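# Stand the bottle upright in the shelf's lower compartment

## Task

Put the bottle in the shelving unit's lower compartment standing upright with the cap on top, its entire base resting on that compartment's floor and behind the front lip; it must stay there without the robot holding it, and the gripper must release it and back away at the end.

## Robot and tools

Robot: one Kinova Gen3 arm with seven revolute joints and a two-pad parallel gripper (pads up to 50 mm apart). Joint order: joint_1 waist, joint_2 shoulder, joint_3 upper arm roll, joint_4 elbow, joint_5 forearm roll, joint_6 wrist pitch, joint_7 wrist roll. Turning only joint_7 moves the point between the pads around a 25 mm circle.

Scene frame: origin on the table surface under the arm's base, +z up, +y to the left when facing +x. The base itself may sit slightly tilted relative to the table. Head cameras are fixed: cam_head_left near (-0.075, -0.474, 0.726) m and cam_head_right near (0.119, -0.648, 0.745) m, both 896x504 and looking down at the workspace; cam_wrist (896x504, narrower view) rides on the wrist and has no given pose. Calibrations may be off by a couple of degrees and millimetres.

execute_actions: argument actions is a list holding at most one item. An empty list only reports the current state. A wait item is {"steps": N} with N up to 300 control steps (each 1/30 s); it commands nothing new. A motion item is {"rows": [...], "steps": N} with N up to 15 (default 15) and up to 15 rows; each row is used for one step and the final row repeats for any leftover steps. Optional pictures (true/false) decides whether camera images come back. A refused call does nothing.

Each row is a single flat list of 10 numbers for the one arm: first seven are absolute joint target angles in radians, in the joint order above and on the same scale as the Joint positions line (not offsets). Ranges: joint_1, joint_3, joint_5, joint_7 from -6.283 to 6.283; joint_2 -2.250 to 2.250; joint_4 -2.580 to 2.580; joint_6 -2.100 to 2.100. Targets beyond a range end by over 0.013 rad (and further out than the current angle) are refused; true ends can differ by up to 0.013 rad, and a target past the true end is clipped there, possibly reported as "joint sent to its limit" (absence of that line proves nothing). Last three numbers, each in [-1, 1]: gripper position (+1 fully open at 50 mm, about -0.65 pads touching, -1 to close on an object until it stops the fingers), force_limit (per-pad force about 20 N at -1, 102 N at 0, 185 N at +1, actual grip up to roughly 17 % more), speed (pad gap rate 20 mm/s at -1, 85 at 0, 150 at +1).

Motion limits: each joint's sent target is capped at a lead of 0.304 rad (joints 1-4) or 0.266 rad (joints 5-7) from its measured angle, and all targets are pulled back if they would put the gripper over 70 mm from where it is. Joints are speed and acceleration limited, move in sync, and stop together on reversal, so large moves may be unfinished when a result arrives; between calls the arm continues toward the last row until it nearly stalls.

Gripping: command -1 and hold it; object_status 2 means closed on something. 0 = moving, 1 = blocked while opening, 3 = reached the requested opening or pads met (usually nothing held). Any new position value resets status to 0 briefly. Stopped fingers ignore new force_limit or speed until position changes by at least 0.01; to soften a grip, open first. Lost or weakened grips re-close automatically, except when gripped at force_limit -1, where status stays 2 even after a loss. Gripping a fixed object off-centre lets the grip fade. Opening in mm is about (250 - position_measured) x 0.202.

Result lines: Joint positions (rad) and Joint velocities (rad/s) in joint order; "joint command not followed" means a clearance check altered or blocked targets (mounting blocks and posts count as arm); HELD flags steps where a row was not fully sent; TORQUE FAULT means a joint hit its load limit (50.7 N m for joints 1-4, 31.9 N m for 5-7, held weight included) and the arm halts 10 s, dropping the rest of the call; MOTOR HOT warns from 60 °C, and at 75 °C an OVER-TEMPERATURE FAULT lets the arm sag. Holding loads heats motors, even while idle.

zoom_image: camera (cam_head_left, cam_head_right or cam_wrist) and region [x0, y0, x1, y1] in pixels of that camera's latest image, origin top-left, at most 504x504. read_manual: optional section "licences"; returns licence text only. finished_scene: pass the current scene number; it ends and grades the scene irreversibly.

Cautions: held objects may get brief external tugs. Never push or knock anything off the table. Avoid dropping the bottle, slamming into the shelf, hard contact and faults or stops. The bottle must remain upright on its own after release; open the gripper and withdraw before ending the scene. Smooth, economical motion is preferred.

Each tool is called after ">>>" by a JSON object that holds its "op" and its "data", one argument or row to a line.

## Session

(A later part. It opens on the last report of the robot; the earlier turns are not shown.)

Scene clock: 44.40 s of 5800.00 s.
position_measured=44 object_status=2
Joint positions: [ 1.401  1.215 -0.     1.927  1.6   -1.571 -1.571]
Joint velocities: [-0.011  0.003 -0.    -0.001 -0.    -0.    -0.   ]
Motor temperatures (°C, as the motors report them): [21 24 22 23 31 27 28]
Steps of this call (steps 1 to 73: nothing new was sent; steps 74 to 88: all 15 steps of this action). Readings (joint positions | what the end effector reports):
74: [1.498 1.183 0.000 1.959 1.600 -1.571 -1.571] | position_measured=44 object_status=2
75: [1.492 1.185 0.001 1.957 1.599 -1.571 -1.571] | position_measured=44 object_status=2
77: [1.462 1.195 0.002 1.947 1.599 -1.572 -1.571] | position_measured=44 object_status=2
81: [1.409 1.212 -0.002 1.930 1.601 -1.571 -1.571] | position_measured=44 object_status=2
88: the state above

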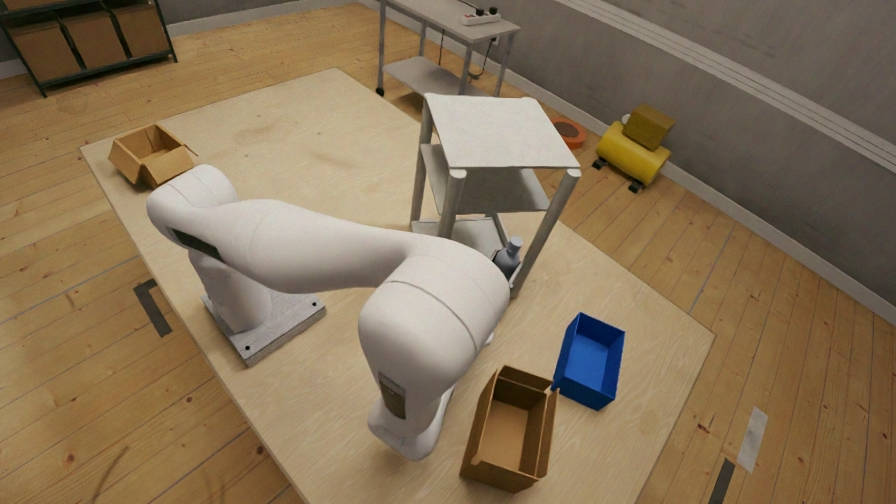

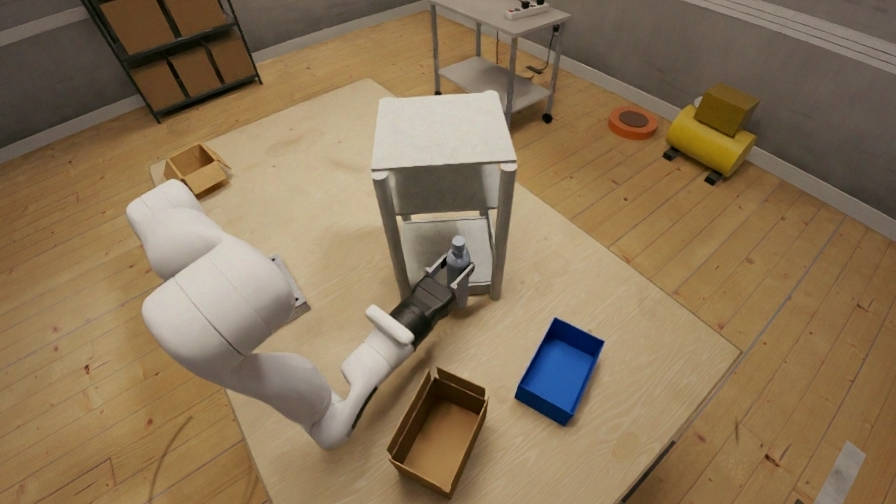

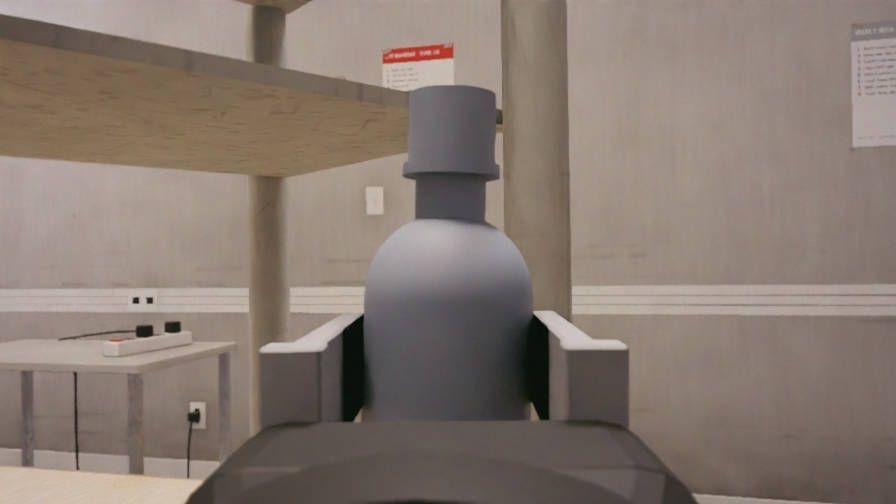

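>>> {"op": "execute_actions", "data": {
  "actions": [
    {"rows":[[1.39,1.21,0,1.932,1.6,-1.571,-1.571,-1,0,0],[1.38,1.21,0,1.932,1.6,-1.571,-1.571,-1,0,0],[1.37,1.21,0,1.932,1.6,-1.571,-1.571,-1,0,0],[1.36,1.21,0,1.932,1.6,-1.571,-1.571,-1,0,0],[1.35,1.21,0,1.932,1.6,-1.571,-1.571,-1,0,0],[1.34,1.21,0,1.932,1.6,-1.571,-1.571,-1,0,0],[1.33,1.21,0,1.932,1.6,-1.571,-1.571,-1,0,0],[1.32,1.21,0,1.932,1.6,-1.571,-1.571,-1,0,0],[1.31,1.21,0,1.932,1.6,-1.571,-1.571,-1,0,0],[1.30,1.21,0,1.932,1.6,-1.571,-1.571,-1,0,0]]}
  ]
}}

>>> {"op": "zoom_image", "data": {
  "camera": "cam_head_right",
  "region": [370, 180, 530, 340]
}}

Scene clock: 46.90 s of 5800.00 s.
position_measured=44 object_status=2
Joint positions: [ 1.304  1.21  -0.001  1.932  1.6   -1.571 -1.571]
Joint velocities: [-0.035 -0.     0.011 -0.001 -0.004  0.001  0.   ]
Motor temperatures (°C, as the motors report them): [21 24 22 23 31 27 28]
Steps of this call (steps 1 to 15: the robot went on to your last target; steps 16 to 60: nothing new was sent; steps 61 to 75: all 15 steps of this action). Readings (joint positions | what the end effector reports):
61: [1.399 1.214 0.000 1.927 1.600 -1.571 -1.571] | position_measured=44 object_status=2
62: [1.394 1.213 0.001 1.929 1.600 -1.571 -1.571] | position_measured=44 object_status=2
64: [1.382 1.211 0.001 1.930 1.600 -1.571 -1.571] | position_measured=44 object_status=2
68: [1.348 1.210 0.000 1.932 1.600 -1.571 -1.571] | position_measured=44 object_status=2
75: the state above

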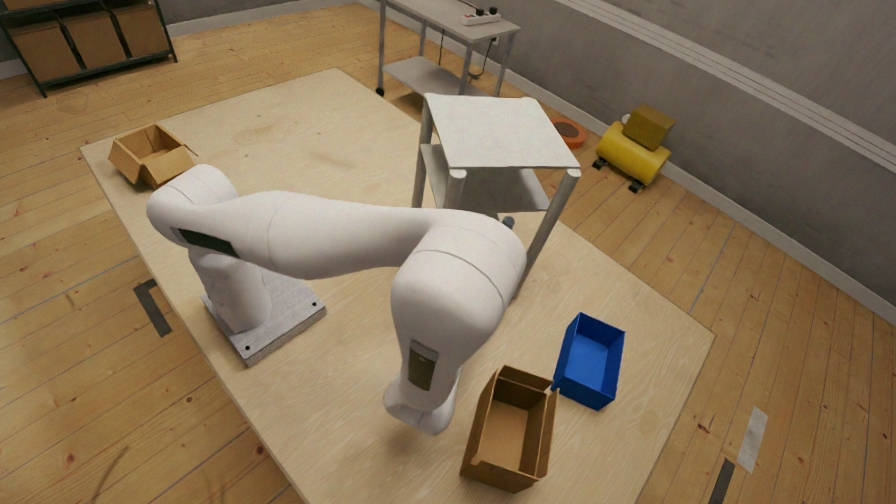

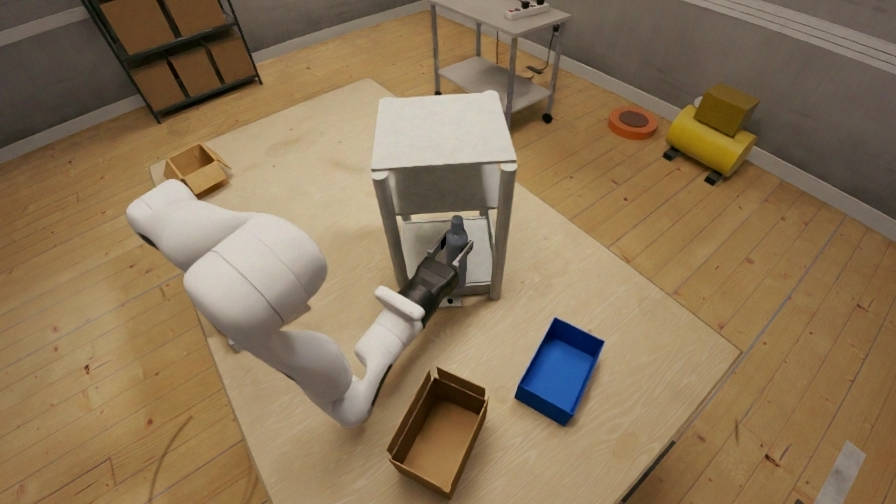

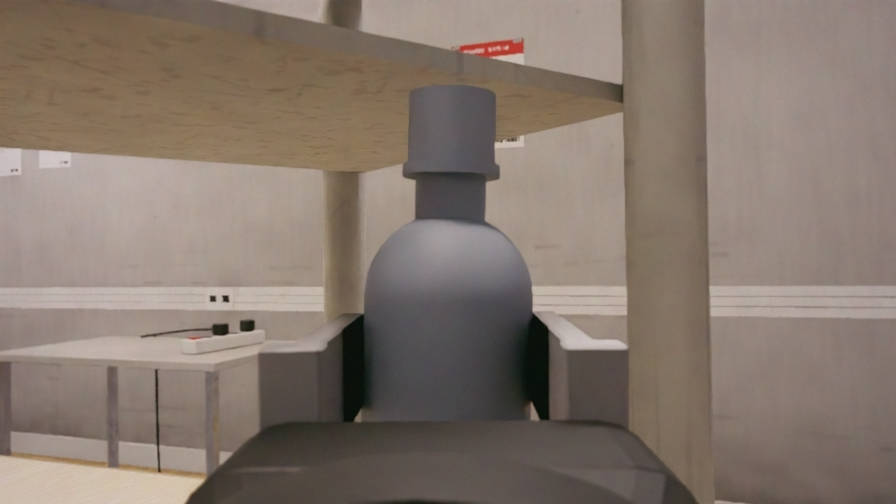

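Region (370, 180, 530, 340) of cam_head_right's 896x504 image, scaled by 3.150, with more detail than that image has.

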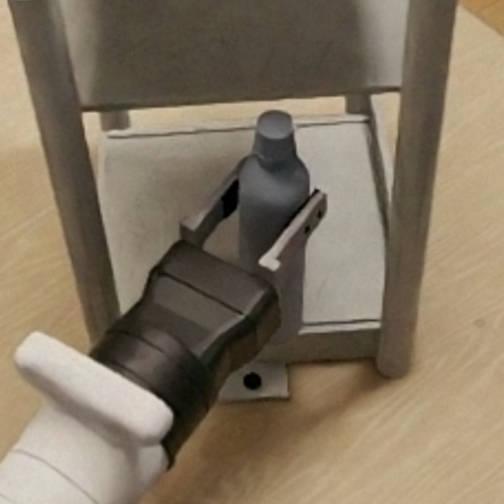

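Clearing. Continue, then lower slightly.

>>> {"op": "execute_actions", "data": {
  "actions": [
    {"rows":[[1.27,1.21,0,1.932,1.59,-1.571,-1.571,-1,0,0],[1.27,1.21,0,1.932,1.59,-1.571,-1.571,-1,0,0],[1.24,1.21,0,1.932,1.58,-1.571,-1.571,-1,0,0],[1.24,1.21,0,1.932,1.58,-1.571,-1.571,-1,0,0],[1.21,1.21,0,1.932,1.57,-1.571,-1.571,-1,0,0],[1.21,1.21,0,1.932,1.57,-1.571,-1.571,-1,0,0],[1.17,1.21,0,1.932,1.56,-1.571,-1.571,-1,0,0]]}
  ],
  "pictures": false
}}

>>> {"op": "execute_actions", "data": {
  "actions": [
    {"rows":[[1.17,1.235,0,1.907,1.56,-1.571,-1.571,-1,0,0]]}
  ]
}}

>>> {"op": "zoom_image", "data": {
  "camera": "cam_head_right",
  "region": [370, 180, 530, 340]
}}

Scene clock: 49.70 s of 5800.00 s.
position_measured=44 object_status=2
Joint positions: [ 1.174  1.21  -0.001  1.932  1.56  -1.571 -1.571]
Joint velocities: [-0.032  0.     0.014 -0.001 -0.008 -0.002 -0.   ]
Motor temperatures (°C, as the motors report them): [21 24 22 23 31 27 28]
Steps of this call (steps 1 to 15: the robot went on to your last target; steps 16 to 69: nothing new was sent; steps 70 to 84: all 15 steps of this action). Readings (joint positions | what the end effector reports):
70: [1.298 1.210 0.000 1.932 1.600 -1.571 -1.571] | position_measured=44 object_status=2
71: [1.292 1.210 0.002 1.932 1.598 -1.571 -1.571] | position_measured=44 object_status=2
73: [1.271 1.210 0.001 1.932 1.591 -1.571 -1.571] | position_measured=44 object_status=2
77: [1.219 1.210 0.001 1.932 1.574 -1.571 -1.571] | position_measured=44 object_status=2
84: the state above

Scene clock: 50.20 s of 5800.00 s.
position_measured=44 object_status=2
Joint positions: [ 1.17   1.235  0.     1.907  1.56  -1.571 -1.571]
Joint velocities: [ 0.     0.    -0.001 -0.    -0.     0.     0.001]
Motor temperatures (°C, as the motors report them): [21 24 22 23 31 27 28]
Steps of this call (steps 1 to 15: all 15 steps of this action). Readings (joint positions | what the end effector reports):
1: [1.173 1.211 -0.000 1.931 1.560 -1.571 -1.571] | position_measured=44 object_status=2
2: [1.172 1.218 -0.001 1.925 1.560 -1.572 -1.571] | position_measured=44 object_status=2
4: [1.171 1.230 -0.000 1.914 1.560 -1.571 -1.571] | position_measured=44 object_status=2
8: [1.170 1.233 0.000 1.908 1.560 -1.571 -1.571] | position_measured=44 object_status=2
15: the state above

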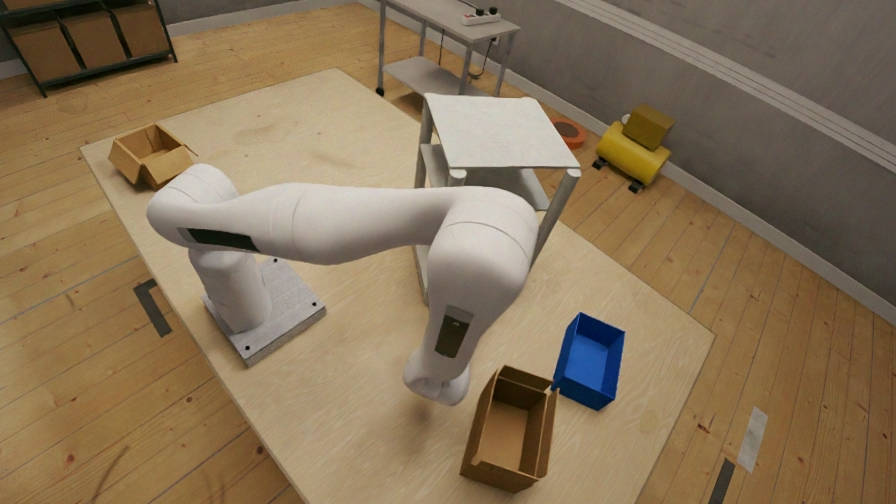

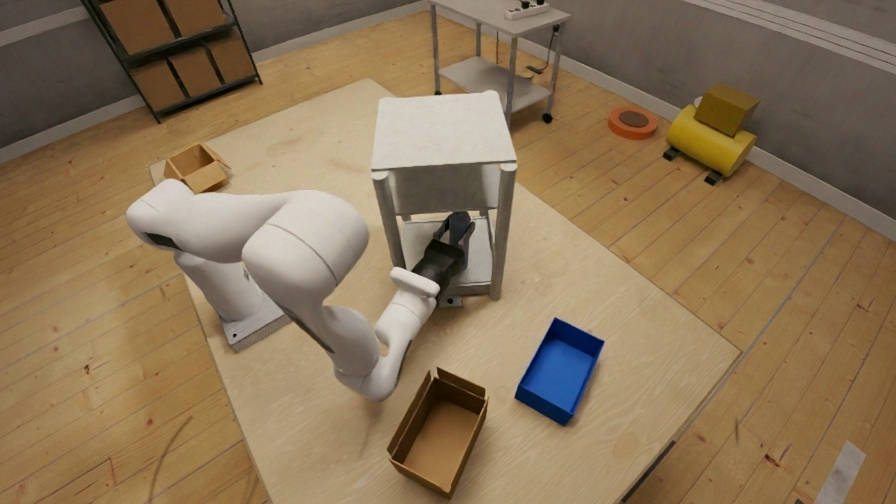

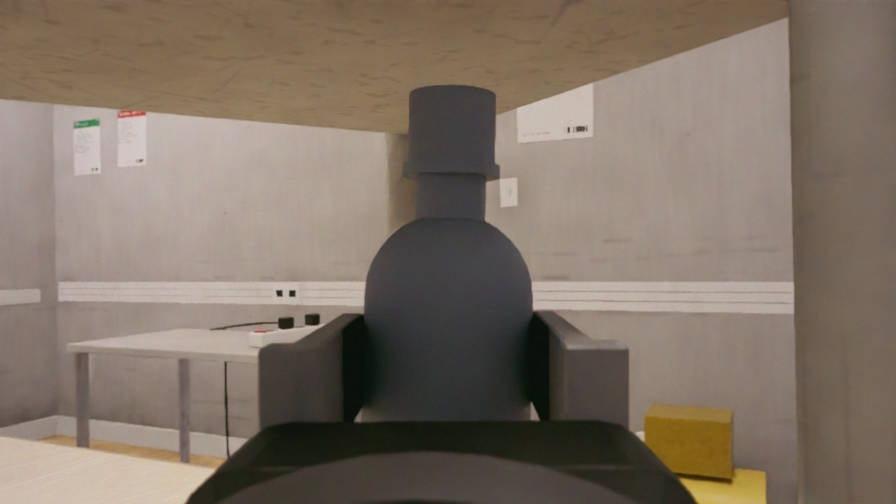

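Region (370, 180, 530, 340) of cam_head_right's 896x504 image, scaled by 3.150, with more detail than that image has.

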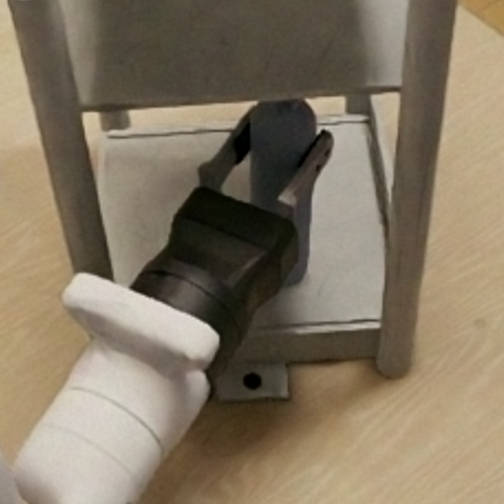

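No contact yet; lower more.

>>> {"op": "execute_actions", "data": {
  "actions": [
    {"rows":[[1.17,1.24,0,1.902,1.56,-1.571,-1.571,-1,0,0],[1.17,1.245,0,1.897,1.56,-1.571,-1.571,-1,0,0],[1.17,1.25,0,1.892,1.56,-1.571,-1.571,-1,0,0],[1.17,1.255,0,1.887,1.56,-1.571,-1.571,-1,0,0]]}
  ],
  "pictures": false
}}

>>> {"op": "execute_actions", "data": {
  "actions": [
    {"rows":[[1.17,1.26,0,1.882,1.56,-1.571,-1.571,-1,0,0],[1.17,1.265,0,1.877,1.56,-1.571,-1.571,-1,0,0],[1.17,1.27,0,1.872,1.56,-1.571,-1.571,-1,0,0]]}
  ],
  "pictures": false
}}

Scene clock: 52.60 s of 5800.00 s.
position_measured=44 object_status=2
Joint positions: [ 1.17   1.253 -0.001  1.888  1.561 -1.573 -1.571]
Joint velocities: [-0.     0.001  0.001 -0.    -0.001 -0.001 -0.001]
Motor temperatures (°C, as the motors report them): [21 24 22 23 31 27 28]
Steps of this call (steps 1 to 15: the robot went on to your last target; steps 16 to 57: nothing new was sent; steps 58 to 72: all 15 steps of this action). Readings (joint positions | what the end effector reports):
58: [1.170 1.236 -0.000 1.906 1.560 -1.571 -1.571] | position_measured=44 object_status=2
59: [1.170 1.238 -0.000 1.904 1.560 -1.571 -1.571] | position_measured=44 object_status=2
61: [1.170 1.245 -0.000 1.898 1.560 -1.571 -1.571] | position_measured=44 object_status=2
65: [1.170 1.252 -0.001 1.889 1.560 -1.572 -1.571] | position_measured=44 object_status=2
72: the state above

Scene clock: 53.10 s of 5800.00 s.
position_measured=44 object_status=2
Joint positions: [ 1.17   1.264 -0.006  1.874  1.563 -1.58  -1.571]
Joint velocities: [ 0.     0.002  0.002 -0.    -0.001 -0.001  0.   ]
Motor temperatures (°C, as the motors report them): [21 24 22 23 31 27 28]
Steps of this call (steps 1 to 15: all 15 steps of this action). Readings (joint positions | what the end effector reports):
1: [1.170 1.254 -0.001 1.887 1.561 -1.573 -1.571] | position_measured=44 object_status=2
2: [1.170 1.256 -0.002 1.885 1.561 -1.575 -1.571] | position_measured=44 object_status=2
4: [1.170 1.261 -0.004 1.879 1.563 -1.578 -1.571] | position_measured=44 object_status=2
8: [1.170 1.263 -0.005 1.875 1.563 -1.580 -1.571] | position_measured=44 object_status=2
15: the state above

Contact at ~1.25. Back off, release, retract along heading.

>>> {"op": "execute_actions", "data": {
  "actions": [
    {"rows":[[1.17,1.251,0,1.891,1.56,-1.571,-1.571,-1,0,0]],"steps":8}
  ],
  "pictures": false
}}

>>> {"op": "execute_actions", "data": {
  "actions": [
    {"rows":[[1.17,1.251,0,1.891,1.56,-1.571,-1.571,1,0,0]],"steps":8}
  ],
  "pictures": false
}}

>>> {"op": "execute_actions", "data": {
  "actions": [
    {"rows":[[1.32,1.251,0,1.891,1.7,-1.571,-1.571,1,0,0]]}
  ],
  "pictures": false
}}

>>> {"op": "execute_actions", "data": {
  "actions": [
    {"rows":[[1.6,1.2,0,1.942,1.7,-1.571,-1.571,1,0,0]]}
  ]
}}

Scene clock: 55.13 s of 5800.00 s.
position_measured=44 object_status=2
Joint positions: [ 1.17   1.251 -0.     1.89   1.56  -1.571 -1.571]
Joint velocities: [ 0.001 -0.003  0.002  0.008 -0.001  0.002  0.   ]
Motor temperatures (°C, as the motors report them): [21 24 22 23 31 27 28]
Steps of this call (steps 1 to 15: the robot went on to your last target; steps 16 to 53: nothing new was sent; steps 54 to 61: all 8 steps of this action). Readings (joint positions | what the end effector reports):
54: [1.170 1.262 -0.006 1.875 1.563 -1.579 -1.571] | position_measured=44 object_status=2
55: [1.170 1.257 -0.004 1.880 1.562 -1.576 -1.571] | position_measured=44 object_status=2
57: [1.170 1.252 -0.001 1.887 1.560 -1.572 -1.571] | position_measured=44 object_status=2
61: the state above

Scene clock: 55.40 s of 5800.00 s.
position_measured=3 object_status=0
Joint positions: [ 1.17   1.251  0.     1.891  1.56  -1.571 -1.571]
Joint velocities: [ 0.001  0.001  0.     0.    -0.001 -0.    -0.   ]
Motor temperatures (°C, as the motors report them): [21 24 22 23 31 27 28]
Steps of this call (steps 1 to 8: all 8 steps of this action). Readings (joint positions | what the end effector reports):
1: [1.170 1.251 -0.000 1.890 1.560 -1.571 -1.571] | position_measured=33 object_status=0
2: [1.170 1.251 -0.000 1.890 1.560 -1.571 -1.571] | position_measured=19 object_status=0
4: [1.170 1.251 0.000 1.891 1.560 -1.571 -1.571] | position_measured=3 object_status=0
8: the state above

Scene clock: 55.90 s of 5800.00 s.
position_measured=3 object_status=3
Joint positions: [ 1.317  1.251  0.     1.891  1.7   -1.571 -1.571]
Joint velocities: [ 0.023 -0.001 -0.001 -0.001  0.001  0.001  0.001]
Motor temperatures (°C, as the motors report them): [21 24 22 23 31 27 28]
Steps of this call (steps 1 to 15: all 15 steps of this action). Readings (joint positions | what the end effector reports):
1: [1.171 1.251 -0.000 1.891 1.561 -1.571 -1.571] | position_measured=3 object_status=0
2: [1.178 1.251 -0.001 1.891 1.566 -1.571 -1.571] | position_measured=3 object_status=0
4: [1.208 1.251 -0.003 1.891 1.590 -1.571 -1.571] | position_measured=3 object_status=3
8: [1.293 1.251 0.002 1.891 1.674 -1.571 -1.571] | position_measured=3 object_status=3
15: the state above

Scene clock: 56.40 s of 5800.00 s.
position_measured=3 object_status=3
Joint positions: [ 1.59   1.202  0.002  1.94   1.7   -1.571 -1.571]
Joint velocities: [ 0.103 -0.018  0.003  0.023 -0.001 -0.001  0.   ]
Motor temperatures (°C, as the motors report them): [21 24 22 23 31 27 28]
Steps of this call (steps 1 to 15: all 15 steps of this action). Readings (joint positions | what the end effector reports):
1: [1.320 1.251 -0.000 1.891 1.700 -1.571 -1.571] | position_measured=3 object_status=3
2: [1.327 1.250 -0.001 1.892 1.700 -1.571 -1.571] | position_measured=3 object_status=3
4: [1.358 1.244 -0.002 1.898 1.700 -1.571 -1.571] | position_measured=3 object_status=3
8: [1.466 1.224 -0.001 1.917 1.700 -1.571 -1.571] | position_measured=3 object_status=3
15: the state above

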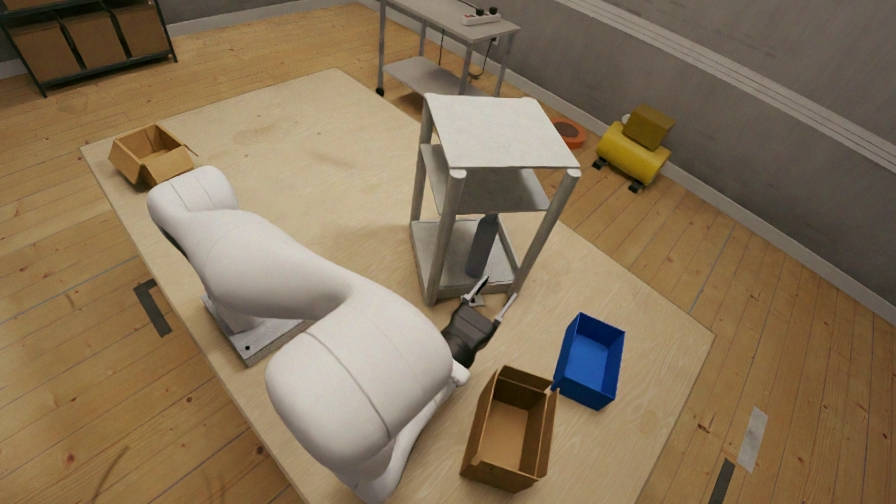

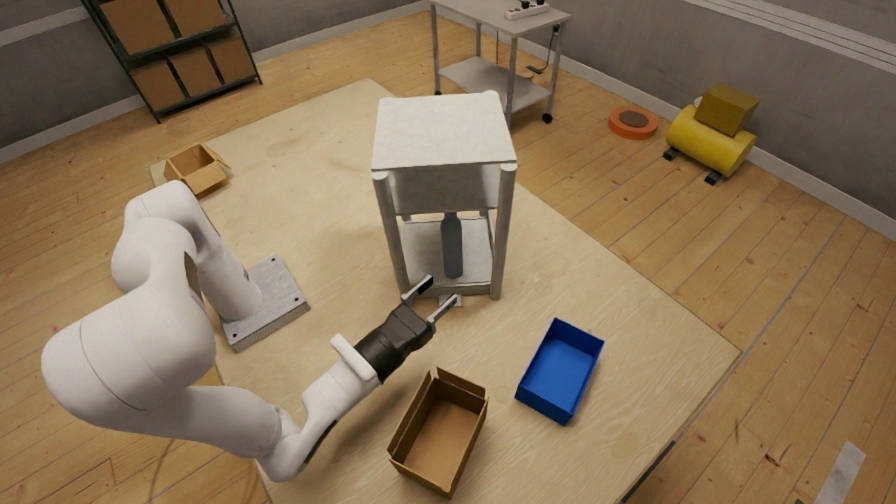

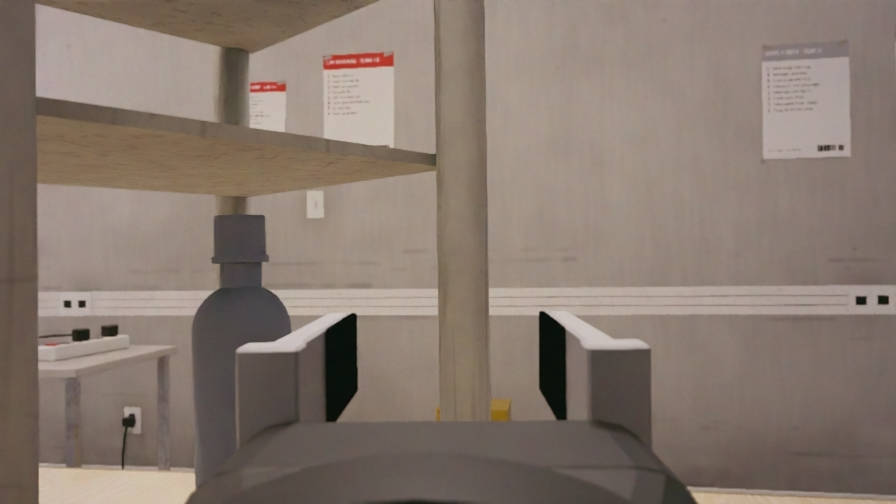

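It was dragged a bit; check it settles.

>>> {"op": "execute_actions", "data": {
  "actions": [
    {"steps":30}
  ]
}}

>>> {"op": "zoom_image", "data": {
  "camera": "cam_head_right",
  "region": [370, 180, 530, 340]
}}

Scene clock: 58.63 s of 5800.00 s.
position_measured=3 object_status=3
Joint positions: [ 1.6    1.2   -0.     1.942  1.7   -1.571 -1.571]
Joint velocities: [ 0.001 -0.002  0.    -0.     0.     0.     0.   ]
Motor temperatures (°C, as the motors report them): [21 24 22 23 31 27 28]
Steps of this call (steps 1 to 30: the robot went on to your last target; steps 31 to 67: nothing new was sent). Readings (joint positions | what the end effector reports):
1: [1.592 1.201 0.002 1.941 1.700 -1.571 -1.571] | position_measured=3 object_status=3
2: [1.594 1.201 0.001 1.941 1.700 -1.571 -1.571] | position_measured=3 object_status=3
4: [1.596 1.201 0.000 1.942 1.700 -1.571 -1.571] | position_measured=3 object_status=3
8: [1.599 1.200 0.000 1.942 1.700 -1.571 -1.571] | position_measured=3 object_status=3
67: the state above
The arm was judged still, so your last target was given up. Only a new action makes it travel on or press farther. Fingers that are still opening or closing keep moving.

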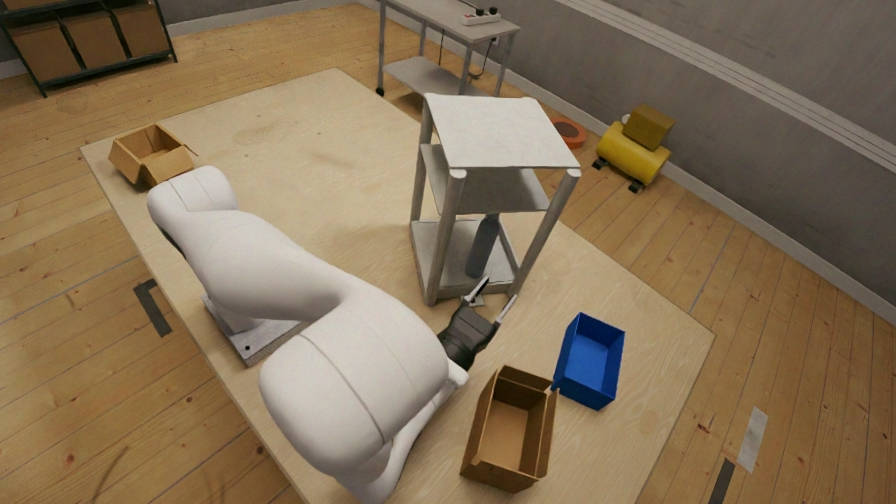

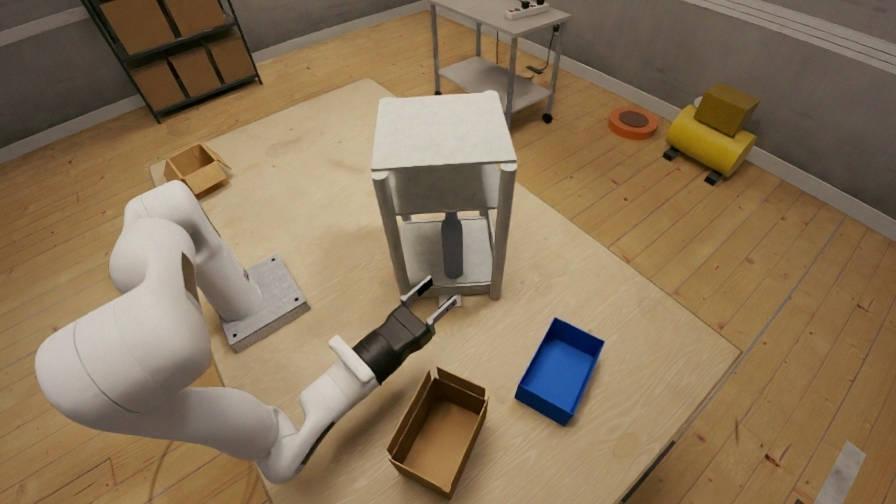

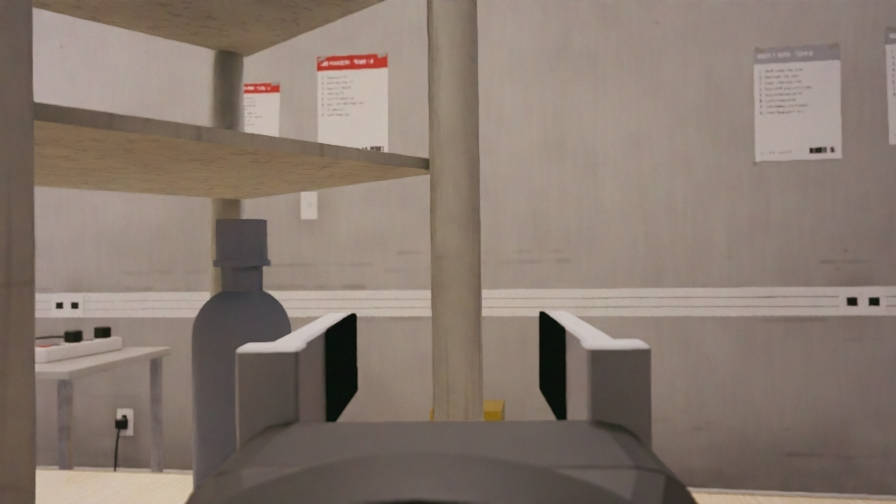

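Region (370, 180, 530, 340) of cam_head_right's 896x504 image, scaled by 3.150, with more detail than that image has.

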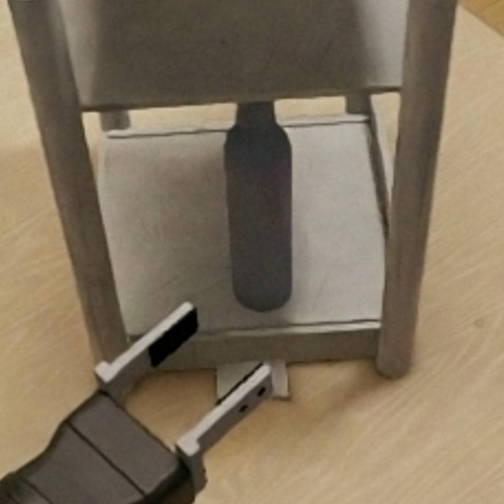

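>>> {"op": "finished_scene", "data": {
  "scene": 1
}}

The scene is finished: the task was done.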